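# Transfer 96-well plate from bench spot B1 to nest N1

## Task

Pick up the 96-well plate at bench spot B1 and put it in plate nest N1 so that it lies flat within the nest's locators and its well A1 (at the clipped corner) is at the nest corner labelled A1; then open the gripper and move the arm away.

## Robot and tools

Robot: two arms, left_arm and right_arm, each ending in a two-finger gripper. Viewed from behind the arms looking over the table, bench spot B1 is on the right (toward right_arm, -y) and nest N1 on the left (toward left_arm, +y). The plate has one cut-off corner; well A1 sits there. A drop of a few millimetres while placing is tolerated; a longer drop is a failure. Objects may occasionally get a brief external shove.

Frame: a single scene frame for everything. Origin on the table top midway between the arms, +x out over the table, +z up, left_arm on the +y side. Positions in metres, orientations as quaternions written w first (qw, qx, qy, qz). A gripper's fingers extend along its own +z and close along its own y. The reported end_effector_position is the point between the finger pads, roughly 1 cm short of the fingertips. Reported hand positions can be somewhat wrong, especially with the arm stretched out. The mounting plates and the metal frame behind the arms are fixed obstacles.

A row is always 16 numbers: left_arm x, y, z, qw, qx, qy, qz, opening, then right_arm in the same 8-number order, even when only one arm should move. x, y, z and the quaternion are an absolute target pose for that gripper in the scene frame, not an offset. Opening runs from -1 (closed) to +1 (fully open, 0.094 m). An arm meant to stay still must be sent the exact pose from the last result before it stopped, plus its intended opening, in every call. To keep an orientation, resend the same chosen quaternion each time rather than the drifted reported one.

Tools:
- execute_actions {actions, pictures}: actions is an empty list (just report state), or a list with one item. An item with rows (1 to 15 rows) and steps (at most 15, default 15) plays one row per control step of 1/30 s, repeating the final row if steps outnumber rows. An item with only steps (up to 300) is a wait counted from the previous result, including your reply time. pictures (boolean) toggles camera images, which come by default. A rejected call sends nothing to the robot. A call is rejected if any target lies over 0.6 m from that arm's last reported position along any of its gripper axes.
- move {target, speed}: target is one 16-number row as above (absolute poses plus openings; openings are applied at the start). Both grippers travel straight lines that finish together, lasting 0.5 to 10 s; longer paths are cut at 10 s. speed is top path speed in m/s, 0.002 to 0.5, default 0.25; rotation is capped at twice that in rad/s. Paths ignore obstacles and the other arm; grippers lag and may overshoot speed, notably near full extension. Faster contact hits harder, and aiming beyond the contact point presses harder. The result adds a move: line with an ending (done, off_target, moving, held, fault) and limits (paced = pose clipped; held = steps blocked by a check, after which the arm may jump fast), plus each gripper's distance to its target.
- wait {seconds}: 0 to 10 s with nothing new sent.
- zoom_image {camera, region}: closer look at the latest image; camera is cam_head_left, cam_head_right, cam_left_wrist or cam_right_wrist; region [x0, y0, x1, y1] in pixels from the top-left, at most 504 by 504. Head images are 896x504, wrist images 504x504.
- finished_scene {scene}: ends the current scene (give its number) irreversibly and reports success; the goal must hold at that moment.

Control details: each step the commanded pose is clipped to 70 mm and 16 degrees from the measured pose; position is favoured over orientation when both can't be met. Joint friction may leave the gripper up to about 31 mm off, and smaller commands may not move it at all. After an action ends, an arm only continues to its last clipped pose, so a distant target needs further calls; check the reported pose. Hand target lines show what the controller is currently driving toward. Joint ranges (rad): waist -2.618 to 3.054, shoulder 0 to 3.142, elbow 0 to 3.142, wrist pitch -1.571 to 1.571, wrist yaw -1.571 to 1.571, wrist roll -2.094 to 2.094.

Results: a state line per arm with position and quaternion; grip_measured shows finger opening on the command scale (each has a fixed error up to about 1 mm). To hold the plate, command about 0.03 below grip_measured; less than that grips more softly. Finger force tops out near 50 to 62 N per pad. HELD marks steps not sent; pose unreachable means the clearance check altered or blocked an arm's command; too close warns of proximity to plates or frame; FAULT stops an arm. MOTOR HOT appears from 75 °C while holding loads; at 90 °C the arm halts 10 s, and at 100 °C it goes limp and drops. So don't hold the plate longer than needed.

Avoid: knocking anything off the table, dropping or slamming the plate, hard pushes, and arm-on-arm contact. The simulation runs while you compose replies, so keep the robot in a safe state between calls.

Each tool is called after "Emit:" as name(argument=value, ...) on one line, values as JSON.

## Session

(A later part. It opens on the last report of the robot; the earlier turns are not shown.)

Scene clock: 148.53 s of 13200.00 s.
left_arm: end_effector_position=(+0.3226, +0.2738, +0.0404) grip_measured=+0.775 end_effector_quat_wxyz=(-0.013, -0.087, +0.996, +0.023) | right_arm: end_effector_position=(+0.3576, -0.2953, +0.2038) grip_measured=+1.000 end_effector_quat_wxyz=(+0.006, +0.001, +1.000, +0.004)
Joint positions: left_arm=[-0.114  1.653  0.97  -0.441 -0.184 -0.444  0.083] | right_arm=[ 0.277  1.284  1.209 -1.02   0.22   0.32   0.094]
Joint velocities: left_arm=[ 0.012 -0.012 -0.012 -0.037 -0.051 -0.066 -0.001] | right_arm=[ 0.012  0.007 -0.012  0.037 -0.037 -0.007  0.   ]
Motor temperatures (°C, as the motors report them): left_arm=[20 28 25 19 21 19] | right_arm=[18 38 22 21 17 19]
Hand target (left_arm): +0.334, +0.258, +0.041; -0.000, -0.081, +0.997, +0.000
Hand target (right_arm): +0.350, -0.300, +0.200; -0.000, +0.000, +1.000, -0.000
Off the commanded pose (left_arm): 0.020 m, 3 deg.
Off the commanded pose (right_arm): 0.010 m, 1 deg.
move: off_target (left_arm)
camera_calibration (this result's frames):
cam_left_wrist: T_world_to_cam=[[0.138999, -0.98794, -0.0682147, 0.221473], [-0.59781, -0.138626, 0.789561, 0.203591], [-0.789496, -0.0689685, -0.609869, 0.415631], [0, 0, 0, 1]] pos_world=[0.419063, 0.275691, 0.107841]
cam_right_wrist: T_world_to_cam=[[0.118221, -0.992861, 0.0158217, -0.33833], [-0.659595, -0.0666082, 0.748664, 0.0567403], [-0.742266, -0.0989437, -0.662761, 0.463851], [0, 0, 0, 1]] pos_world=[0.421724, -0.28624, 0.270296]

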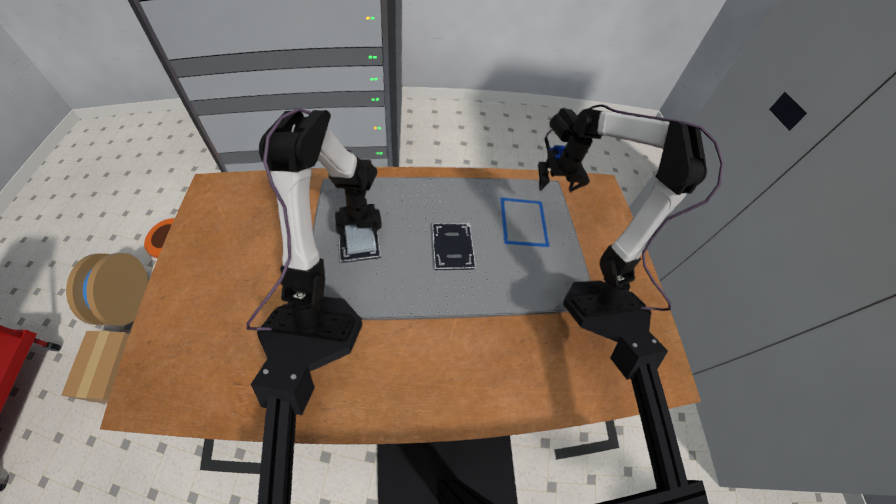

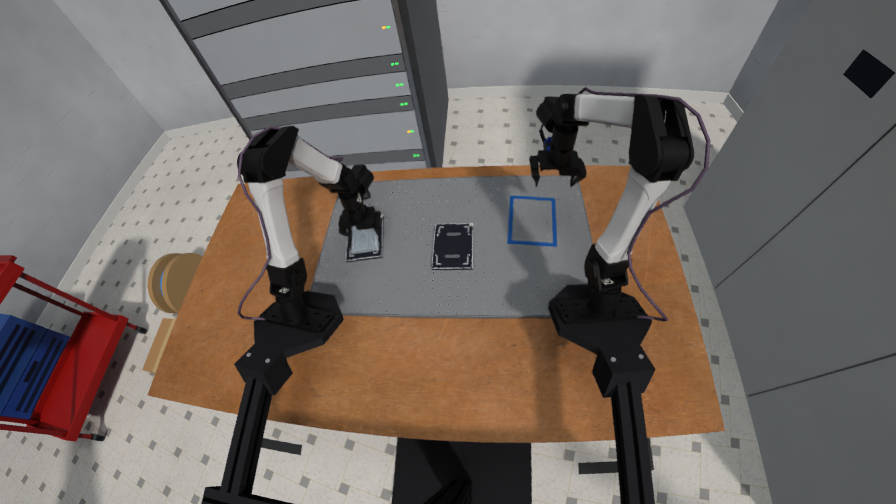

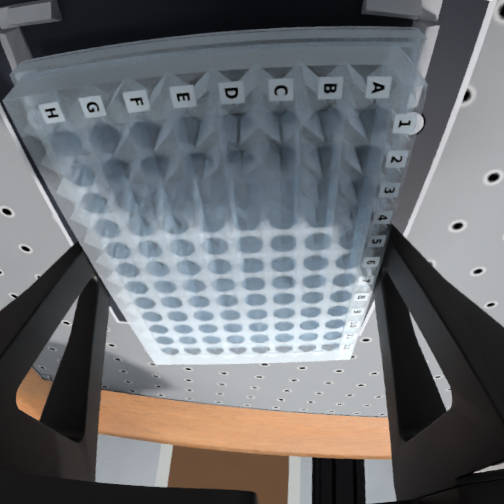

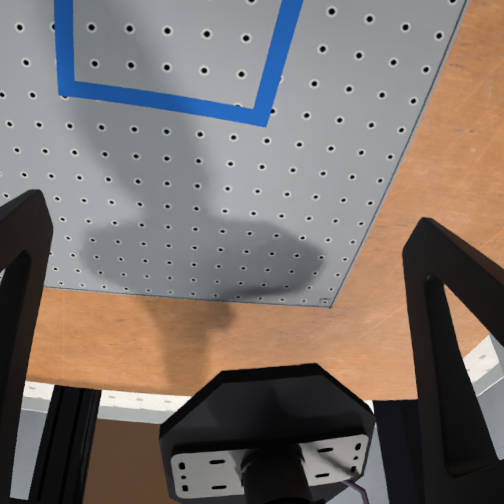

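Emit:
move(target=[0.325,0.270,0.04,0,-0.081,0.9967,0,0.72,0.35,-0.3,0.2,0,0,1,0,1], speed=0.015)

Emit:
move(target=[0.322,0.272,0.02,0,-0.081,0.9967,0,0.72,0.35,-0.3,0.2,0,0,1,0,1], speed=0.01)

Emit:
zoom_image(camera="cam_head_left", region=[320, 200, 400, 270])

Scene clock: 155.23 s of 13200.00 s.
left_arm: end_effector_position=(+0.3223, +0.2747, +0.0392) grip_measured=+0.775 end_effector_quat_wxyz=(-0.010, -0.084, +0.996, +0.019) | right_arm: end_effector_position=(+0.3576, -0.2953, +0.2038) grip_measured=+1.000 end_effector_quat_wxyz=(+0.006, +0.001, +1.000, +0.004)
Joint positions: left_arm=[-0.108  1.648  0.955 -0.42  -0.176 -0.432  0.083] | right_arm=[ 0.277  1.284  1.209 -1.02   0.22   0.32   0.094]
Joint velocities: left_arm=[ 0.002  0.012  0.007 -0.007 -0.037  0.007 -0.   ] | right_arm=[-0.022 -0.007  0.017 -0.037 -0.022  0.051  0.   ]
Motor temperatures (°C, as the motors report them): left_arm=[20 28 25 19 21 19] | right_arm=[18 38 22 21 17 19]
Hand target (left_arm): +0.325, +0.270, +0.040; -0.000, -0.081, +0.997, +0.000
Hand target (right_arm): +0.350, -0.300, +0.200; -0.000, +0.000, +1.000, -0.000
Off the commanded pose (left_arm): 0.005 m, 2 deg.
Off the commanded pose (right_arm): 0.010 m, 1 deg.
After step 90, 1.63 s passed at rest.
move: done
camera_calibration (this result's frames):
cam_left_wrist: T_world_to_cam=[[0.134707, -0.989138, -0.0588283, 0.223583], [-0.604932, -0.129115, 0.78574, 0.204269], [-0.7848, -0.0702572, -0.615754, 0.4138], [0, 0, 0, 1]] pos_world=[0.418201, 0.276601, 0.10745]
cam_right_wrist: T_world_to_cam=[[0.118221, -0.992861, 0.0158217, -0.33833], [-0.659595, -0.0666082, 0.748664, 0.0567403], [-0.742266, -0.0989437, -0.662761, 0.463851], [0, 0, 0, 1]] pos_world=[0.421724, -0.28624, 0.270296]

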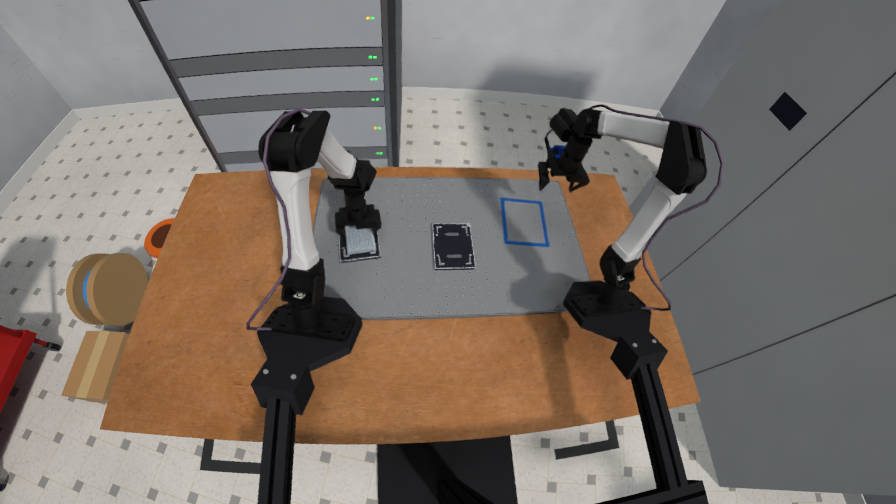

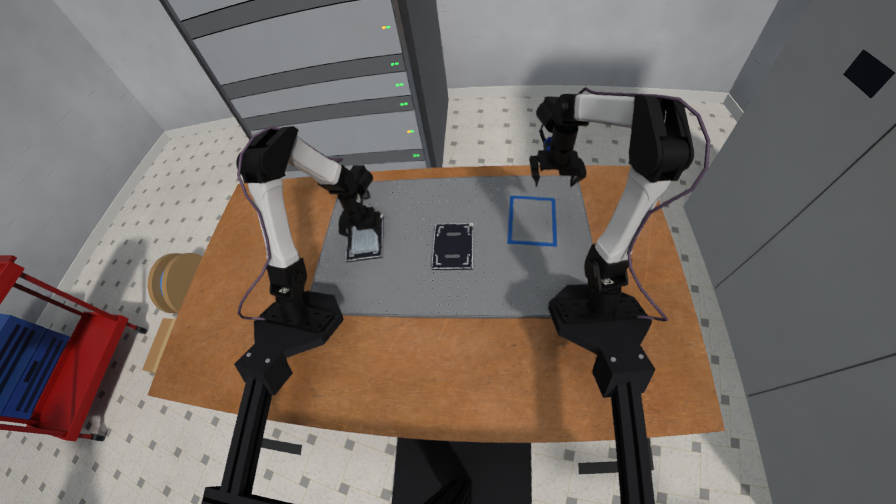

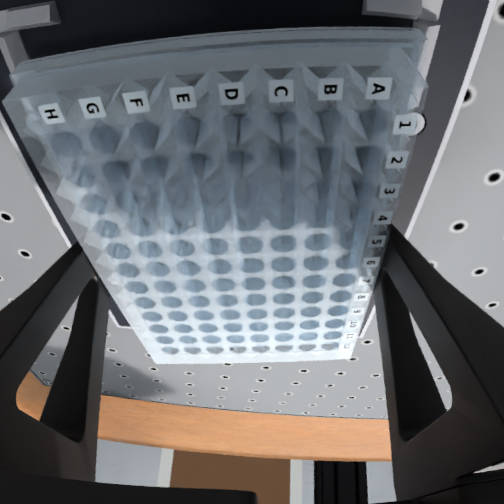

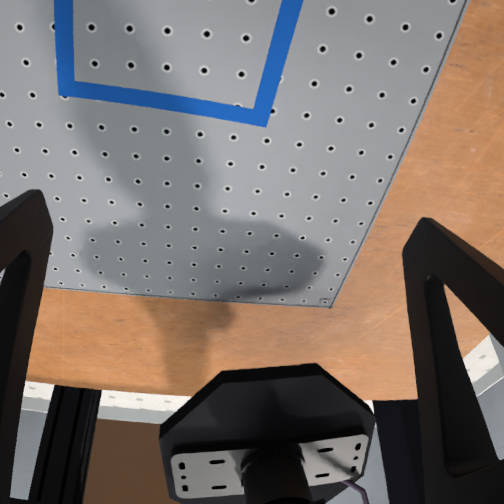

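Scene clock: 157.57 s of 13200.00 s.
left_arm: end_effector_position=(+0.3238, +0.2755, +0.0359) grip_measured=+0.775 end_effector_quat_wxyz=(-0.005, -0.085, +0.996, +0.011) | right_arm: end_effector_position=(+0.3576, -0.2953, +0.2038) grip_measured=+1.000 end_effector_quat_wxyz=(+0.006, +0.001, +1.000, +0.004)
Joint positions: left_arm=[-0.096  1.652  0.944 -0.39  -0.158 -0.42   0.083] | right_arm=[ 0.277  1.284  1.209 -1.02   0.22   0.32   0.094]
Joint velocities: left_arm=[-0.012 -0.002  0.002  0.037 -0.007  0.022  0.   ] | right_arm=[ 0.012  0.002 -0.002  0.081 -0.022  0.037  0.   ]
Motor temperatures (°C, as the motors report them): left_arm=[20 28 25 19 21 19] | right_arm=[18 38 22 21 17 19]
Hand target (left_arm): +0.321, +0.272, +0.021; -0.001, -0.081, +0.997, +0.000
Hand target (right_arm): +0.350, -0.300, +0.200; -0.000, +0.000, +1.000, -0.000
Off the commanded pose (left_arm): 0.016 m, 1 deg.
Off the commanded pose (right_arm): 0.010 m, 1 deg.
move: off_target (left_arm)
camera_calibration (this result's frames):
cam_left_wrist: T_world_to_cam=[[0.136636, -0.989687, -0.0430138, 0.223019], [-0.612495, -0.118528, 0.781538, 0.207579], [-0.778576, -0.0804406, -0.622373, 0.413969], [0, 0, 0, 1]] pos_world=[0.418975, 0.278623, 0.105005]
cam_right_wrist: T_world_to_cam=[[0.118221, -0.992861, 0.0158217, -0.33833], [-0.659595, -0.0666082, 0.748664, 0.0567403], [-0.742266, -0.0989437, -0.662761, 0.463851], [0, 0, 0, 1]] pos_world=[0.421724, -0.28624, 0.270296]

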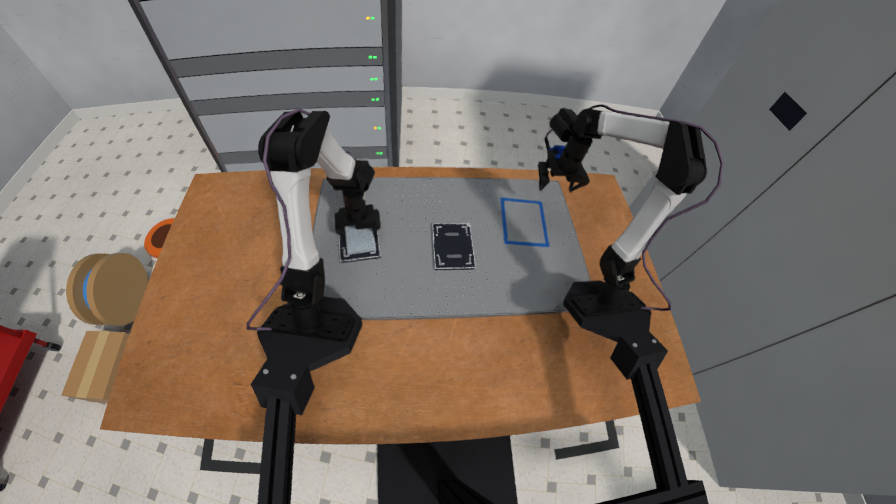

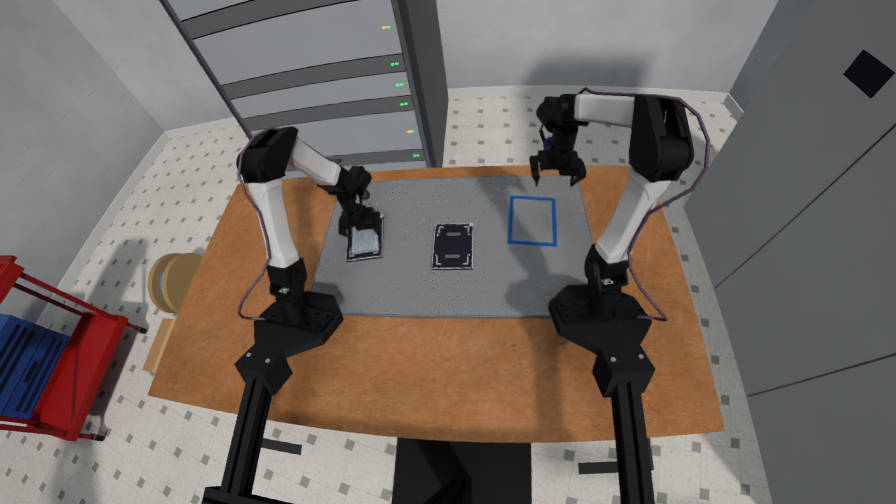

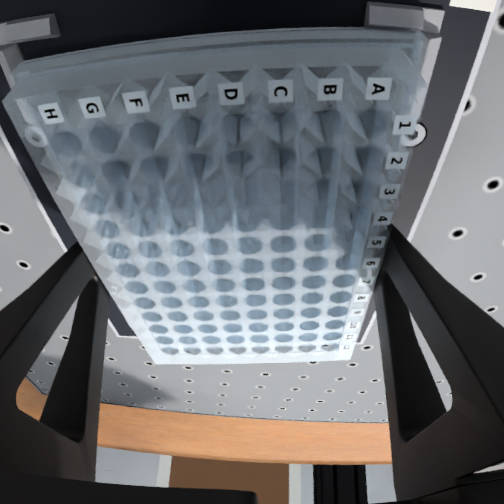

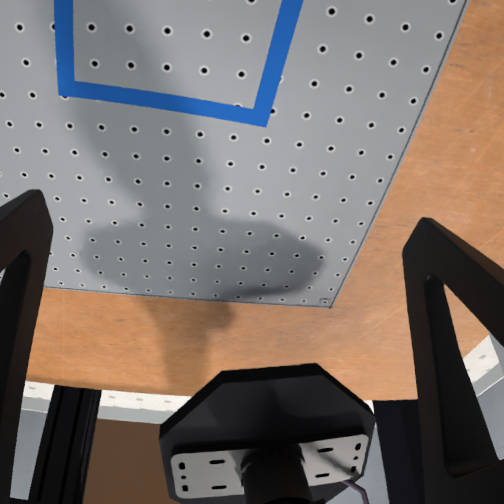

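Region (320, 200, 400, 270) of cam_head_left's 896x504 image, scaled by 6.300, with more detail than that image has; it fills the top 441 rows of this view, and the rest is white.

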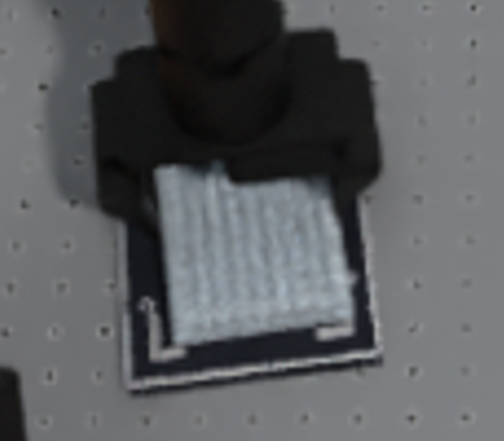

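Emit:
move(target=[0.312,0.272,0.024,0,-0.081,0.9967,0,0.72,0.35,-0.3,0.2,0,0,1,0,1], speed=0.008)

Emit:
zoom_image(camera="cam_head_left", region=[320, 200, 400, 270])

Scene clock: 163.77 s of 13200.00 s.
left_arm: end_effector_position=(+0.3230, +0.2757, +0.0353) grip_measured=+0.775 end_effector_quat_wxyz=(+0.010, -0.087, +0.996, +0.006) | right_arm: end_effector_position=(+0.3576, -0.2953, +0.2038) grip_measured=+1.000 end_effector_quat_wxyz=(+0.006, +0.001, +1.000, +0.004)
Joint positions: left_arm=[-0.096  1.633  0.904 -0.335 -0.159 -0.419  0.083] | right_arm=[ 0.277  1.284  1.209 -1.02   0.22   0.32   0.094]
Joint velocities: left_arm=[ 0.007 -0.012 -0.002 -0.11  -0.051 -0.007 -0.   ] | right_arm=[ 0.002 -0.007 -0.012 -0.051  0.037 -0.066  0.   ]
Motor temperatures (°C, as the motors report them): left_arm=[20 28 24 20 21 19] | right_arm=[18 38 22 21 17 19]
Hand target (left_arm): +0.312, +0.272, +0.025; -0.001, -0.081, +0.997, +0.000
Hand target (right_arm): +0.350, -0.300, +0.200; -0.000, +0.000, +1.000, -0.000
Off the commanded pose (left_arm): 0.016 m, 1 deg.
Off the commanded pose (right_arm): 0.010 m, 1 deg.
After step 90, 0.83 s passed at rest.
move: off_target (left_arm)
camera_calibration (this result's frames):
cam_left_wrist: T_world_to_cam=[[0.141183, -0.98949, -0.0312708, 0.221336], [-0.63619, -0.114884, 0.762931, 0.214889], [-0.758505, -0.0878186, -0.645723, 0.409399], [0, 0, 0, 1]] pos_world=[0.415992, 0.279649, 0.107334]
cam_right_wrist: T_world_to_cam=[[0.118221, -0.992861, 0.0158217, -0.33833], [-0.659595, -0.0666082, 0.748664, 0.0567403], [-0.742266, -0.0989437, -0.662761, 0.463851], [0, 0, 0, 1]] pos_world=[0.421724, -0.28624, 0.270296]

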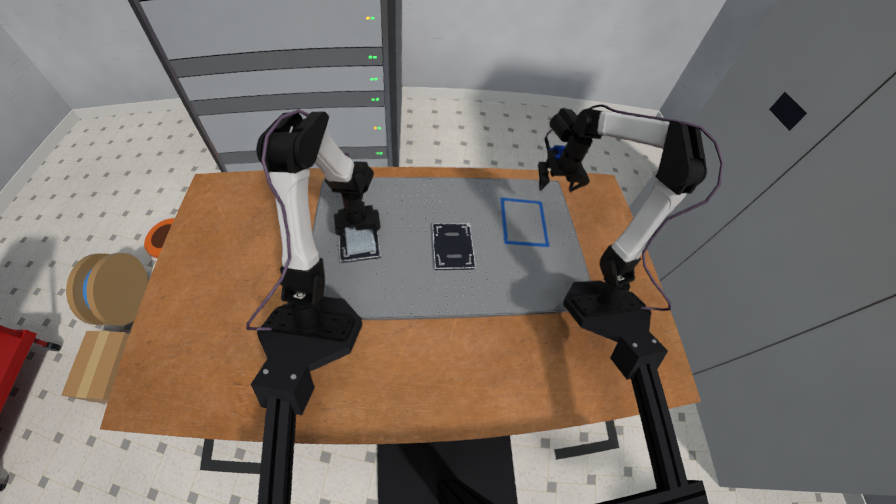

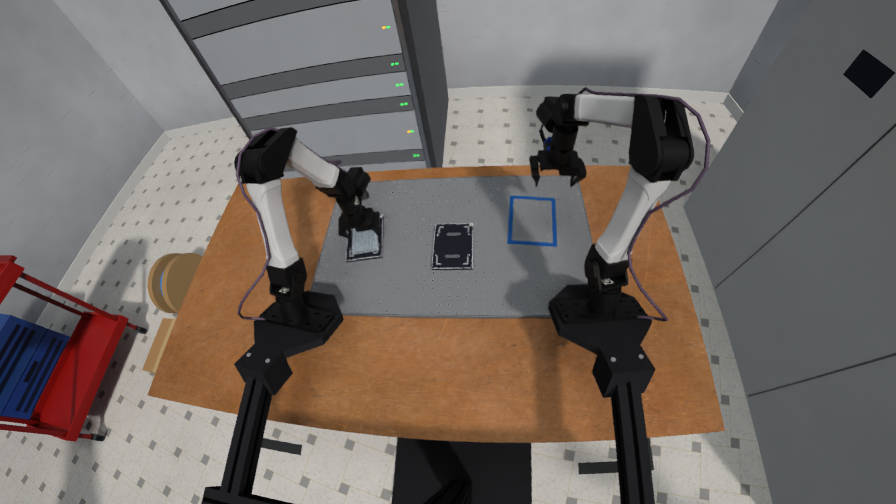

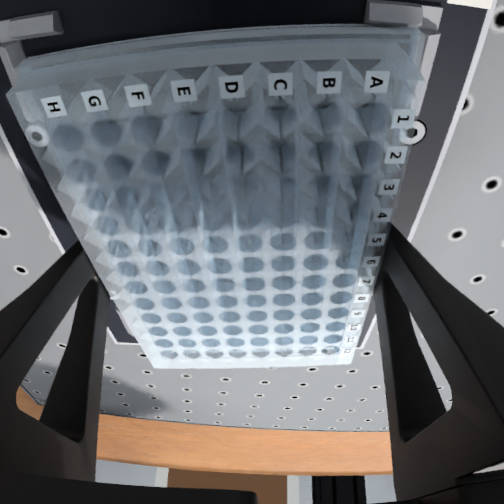

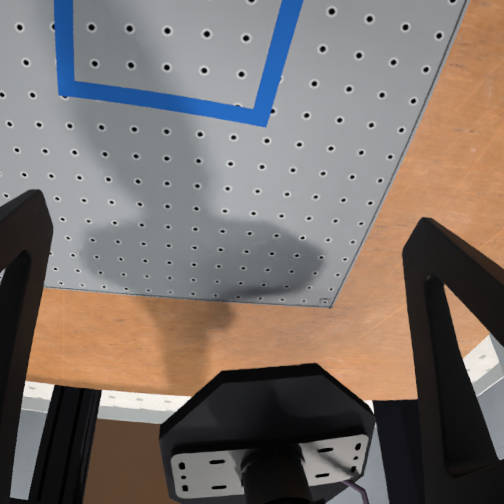

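Region (320, 200, 400, 270) of cam_head_left's 896x504 image, scaled by 6.300, with more detail than that image has; it fills the top 441 rows of this view, and the rest is white.

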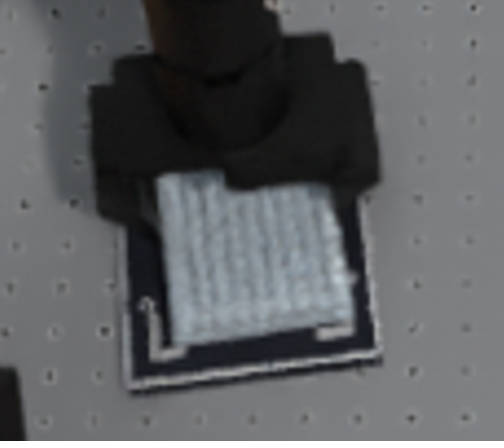

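Emit:
move(target=[0.322,0.278,0.044,0,-0.061,0.998,0,0.72,0.35,-0.3,0.2,0,0,1,0,1], speed=0.012)

Emit:
zoom_image(camera="cam_head_left", region=[320, 200, 400, 270])

Scene clock: 170.87 s of 13200.00 s.
left_arm: end_effector_position=(+0.3185, +0.2773, +0.0384) grip_measured=+0.775 end_effector_quat_wxyz=(+0.000, -0.063, +0.998, +0.006) | right_arm: end_effector_position=(+0.3576, -0.2953, +0.2038) grip_measured=+1.000 end_effector_quat_wxyz=(+0.006, +0.001, +1.000, +0.004)
Joint positions: left_arm=[-0.093  1.621  0.904 -0.365 -0.152 -0.371  0.083] | right_arm=[ 0.277  1.284  1.209 -1.02   0.22   0.32   0.094]
Joint velocities: left_arm=[-0.002  0.017 -0.002  0.037 -0.051 -0.037 -0.001] | right_arm=[-0.007  0.002  0.022 -0.051  0.037 -0.051  0.   ]
Motor temperatures (°C, as the motors report them): left_arm=[20 28 24 19 21 19] | right_arm=[18 38 22 21 17 19]
Hand target (left_arm): +0.322, +0.278, +0.044; +0.000, -0.061, +0.998, +0.000
Hand target (right_arm): +0.350, -0.300, +0.200; -0.000, +0.000, +1.000, -0.000
Off the commanded pose (left_arm): 0.007 m, 1 deg.
Off the commanded pose (right_arm): 0.010 m, 1 deg.
After step 90, 1.50 s passed at rest.
move: done
camera_calibration (this result's frames):
cam_left_wrist: T_world_to_cam=[[0.0928996, -0.995107, -0.0336353, 0.240696], [-0.625746, -0.0846272, 0.775422, 0.197665], [-0.774475, -0.0509893, -0.630547, 0.402445], [0, 0, 0, 1]] pos_world=[0.413011, 0.276766, 0.108583]
cam_right_wrist: T_world_to_cam=[[0.118221, -0.992861, 0.0158217, -0.33833], [-0.659595, -0.0666082, 0.748664, 0.0567403], [-0.742266, -0.0989437, -0.662761, 0.463851], [0, 0, 0, 1]] pos_world=[0.421724, -0.28624, 0.270296]

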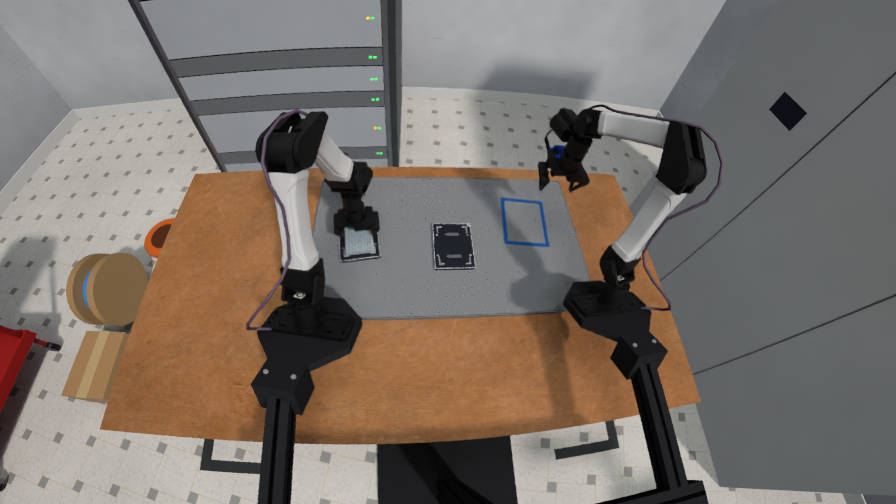

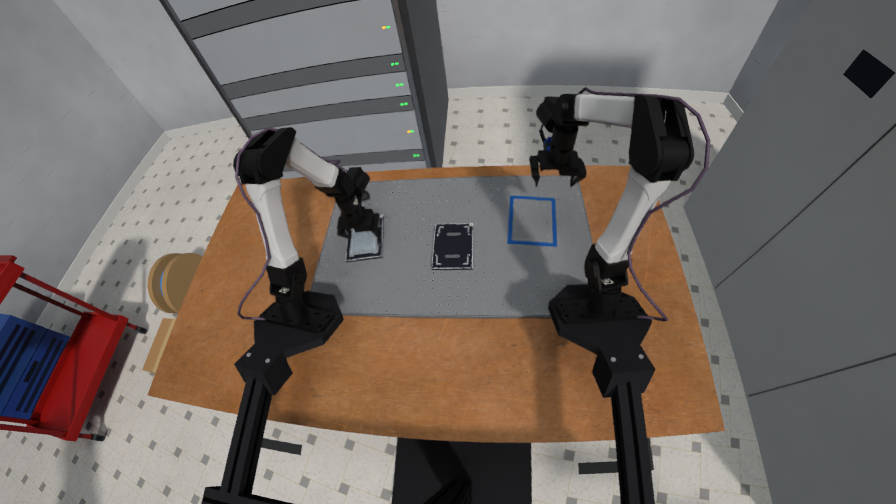

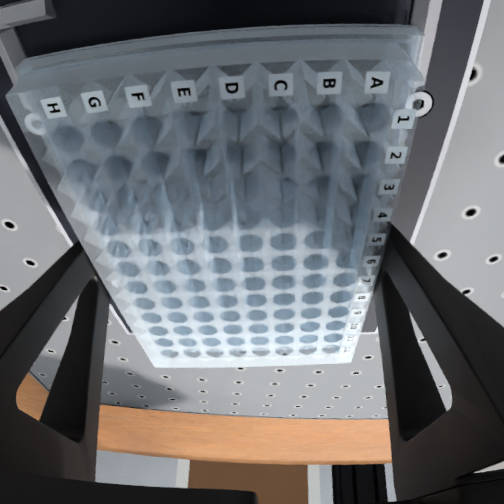

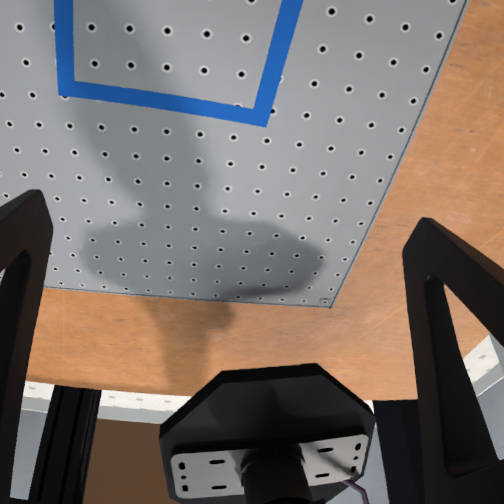

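Region (320, 200, 400, 270) of cam_head_left's 896x504 image, scaled by 6.300, with more detail than that image has; it fills the top 441 rows of this view, and the rest is white.

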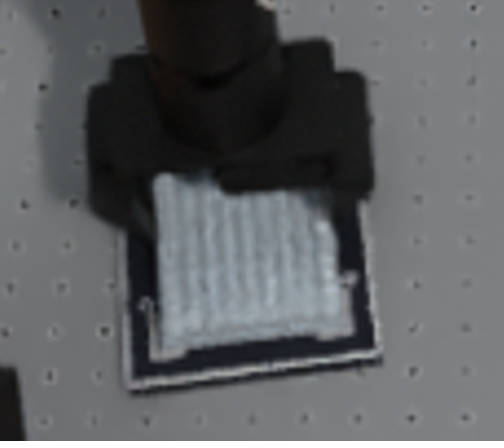

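Emit:
move(target=[0.329,0.277,0.043,0,-0.061,0.998,0,0.72,0.35,-0.3,0.2,0,0,1,0,1], speed=0.012)

Emit:
move(target=[0.322,0.277,0.022,0,-0.061,0.998,0,0.72,0.35,-0.3,0.2,0,0,1,0,1], speed=0.01)

Emit:
zoom_image(camera="cam_head_left", region=[320, 200, 400, 270])

Scene clock: 176.20 s of 13200.00 s.
left_arm: end_effector_position=(+0.3255, +0.2757, +0.0420) grip_measured=+0.775 end_effector_quat_wxyz=(+0.002, -0.061, +0.998, +0.002) | right_arm: end_effector_position=(+0.3576, -0.2953, +0.2038) grip_measured=+1.000 end_effector_quat_wxyz=(+0.006, +0.001, +1.000, +0.004)
Joint positions: left_arm=[-0.09   1.621  0.93  -0.384 -0.143 -0.364  0.083] | right_arm=[ 0.277  1.284  1.209 -1.02   0.22   0.32   0.094]
Joint velocities: left_arm=[-0.007 -0.007 -0.027 -0.051  0.051  0.051 -0.   ] | right_arm=[ 0.002  0.017  0.002 -0.022 -0.051 -0.022  0.   ]
Motor temperatures (°C, as the motors report them): left_arm=[20 28 24 19 21 19] | right_arm=[18 38 22 21 17 19]
Hand target (left_arm): +0.329, +0.277, +0.043; -0.000, -0.061, +0.998, -0.000
Hand target (right_arm): +0.350, -0.300, +0.200; -0.000, +0.000, +1.000, -0.000
Off the commanded pose (left_arm): 0.004 m, 0 deg.
Off the commanded pose (right_arm): 0.010 m, 1 deg.
After step 90, 1.10 s passed at rest.
move: done
camera_calibration (this result's frames):
cam_left_wrist: T_world_to_cam=[[0.0899166, -0.99566, -0.0240122, 0.239261], [-0.629912, -0.0755285, 0.772985, 0.198033], [-0.771444, -0.0543786, -0.63397, 0.410106], [0, 0, 0, 1]] pos_world=[0.419603, 0.275481, 0.112663]
cam_right_wrist: T_world_to_cam=[[0.118221, -0.992861, 0.0158217, -0.33833], [-0.659595, -0.0666082, 0.748664, 0.0567403], [-0.742266, -0.0989437, -0.662761, 0.463851], [0, 0, 0, 1]] pos_world=[0.421724, -0.28624, 0.270296]

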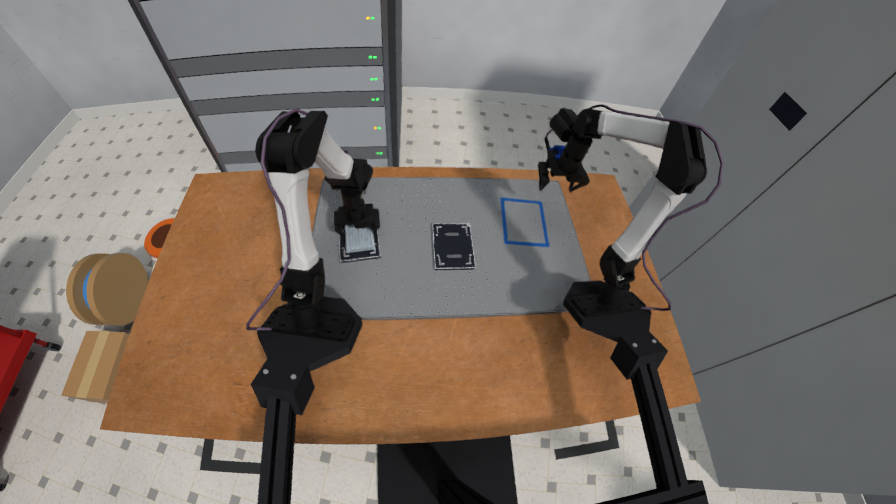

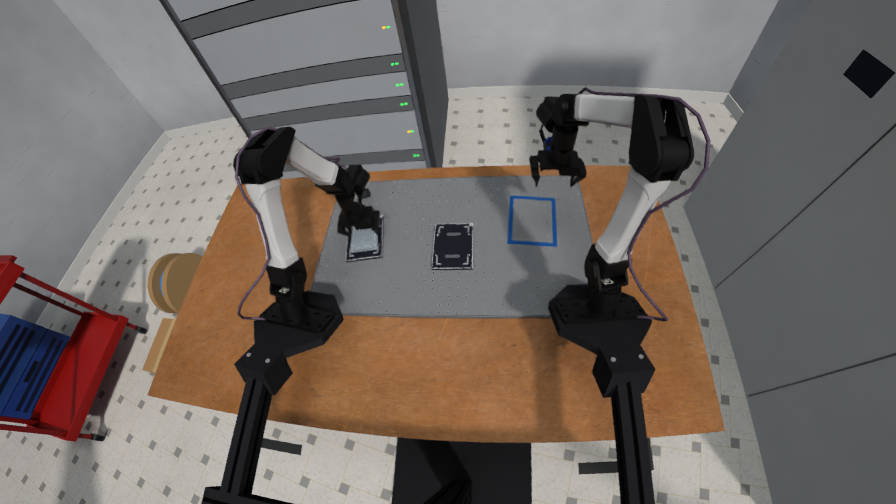

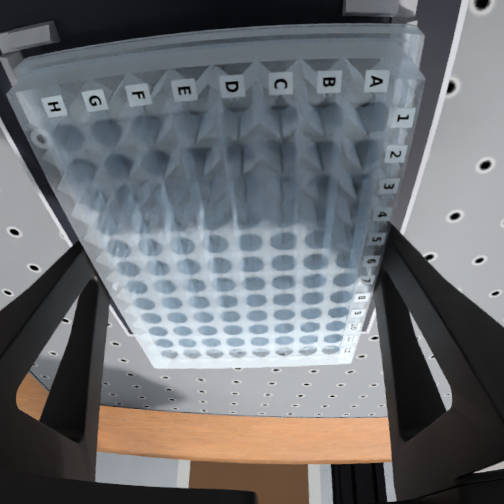

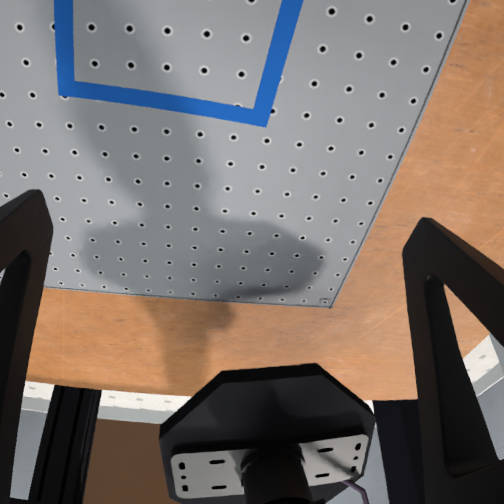

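Scene clock: 178.47 s of 13200.00 s.
left_arm: end_effector_position=(+0.3267, +0.2745, +0.0363) grip_measured=+0.775 end_effector_quat_wxyz=(+0.004, -0.061, +0.998, -0.002) | right_arm: end_effector_position=(+0.3576, -0.2953, +0.2038) grip_measured=+1.000 end_effector_quat_wxyz=(+0.006, +0.001, +1.000, +0.004)
Joint positions: left_arm=[-0.087  1.641  0.93  -0.359 -0.136 -0.36   0.083] | right_arm=[ 0.277  1.284  1.209 -1.02   0.22   0.32   0.094]
Joint velocities: left_arm=[-0.012 -0.017 -0.007 -0.022  0.037 -0.037  0.001] | right_arm=[ 0.012  0.007 -0.012 -0.081  0.022 -0.007  0.   ]
Motor temperatures (°C, as the motors report them): left_arm=[20 28 24 19 21 19] | right_arm=[18 38 22 21 17 19]
Hand target (left_arm): +0.321, +0.277, +0.023; -0.000, -0.061, +0.998, +0.000
Hand target (right_arm): +0.350, -0.300, +0.200; -0.000, +0.000, +1.000, -0.000
Off the commanded pose (left_arm): 0.015 m, 0 deg.
Off the commanded pose (right_arm): 0.010 m, 1 deg.
move: off_target (left_arm)
camera_calibration (this result's frames):
cam_left_wrist: T_world_to_cam=[[0.0890312, -0.99588, -0.0171943, 0.237938], [-0.63204, -0.0698292, 0.771783, 0.202278], [-0.769805, -0.0578454, -0.635653, 0.407809], [0, 0, 0, 1]] pos_world=[0.420597, 0.274673, 0.107201]
cam_right_wrist: T_world_to_cam=[[0.118221, -0.992861, 0.0158217, -0.33833], [-0.659595, -0.0666082, 0.748664, 0.0567403], [-0.742266, -0.0989437, -0.662761, 0.463851], [0, 0, 0, 1]] pos_world=[0.421724, -0.28624, 0.270296]

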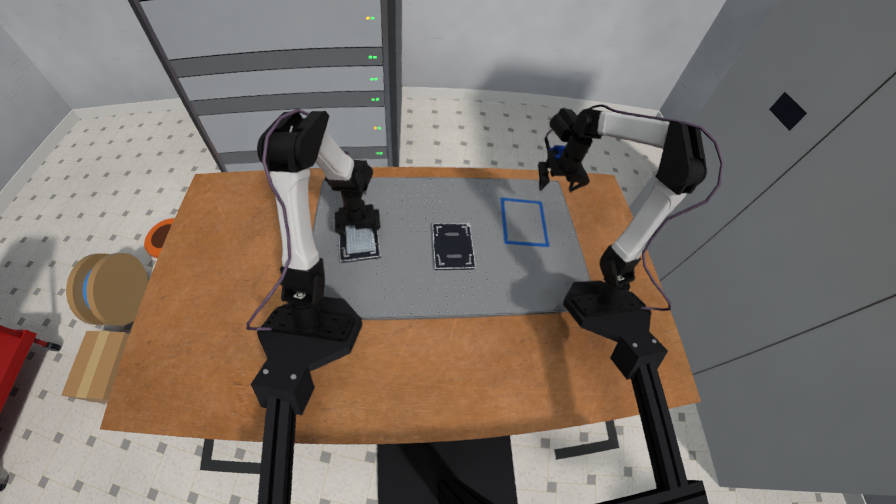

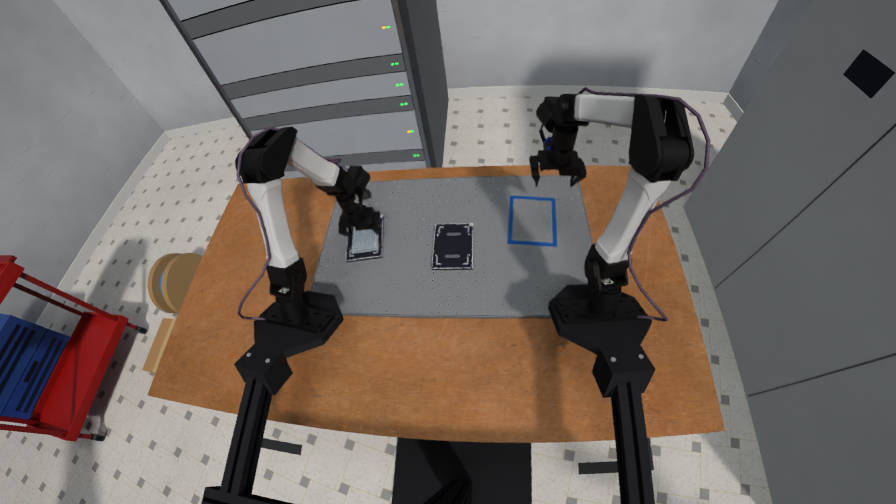

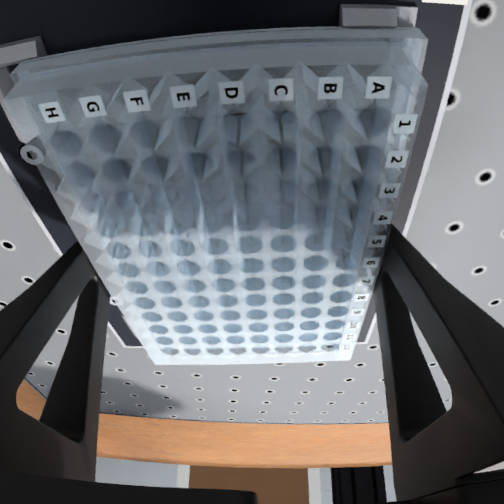

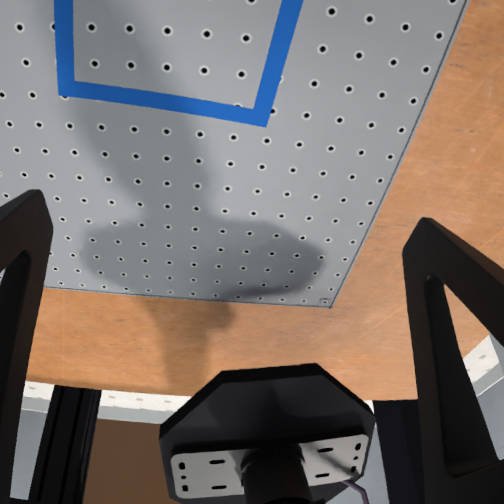

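Region (320, 200, 400, 270) of cam_head_left's 896x504 image, scaled by 6.300, with more detail than that image has; it fills the top 441 rows of this view, and the rest is white.

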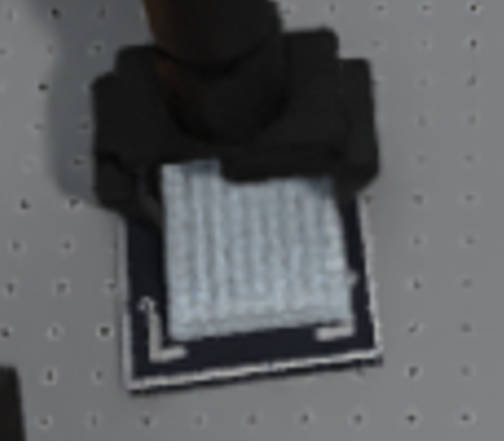

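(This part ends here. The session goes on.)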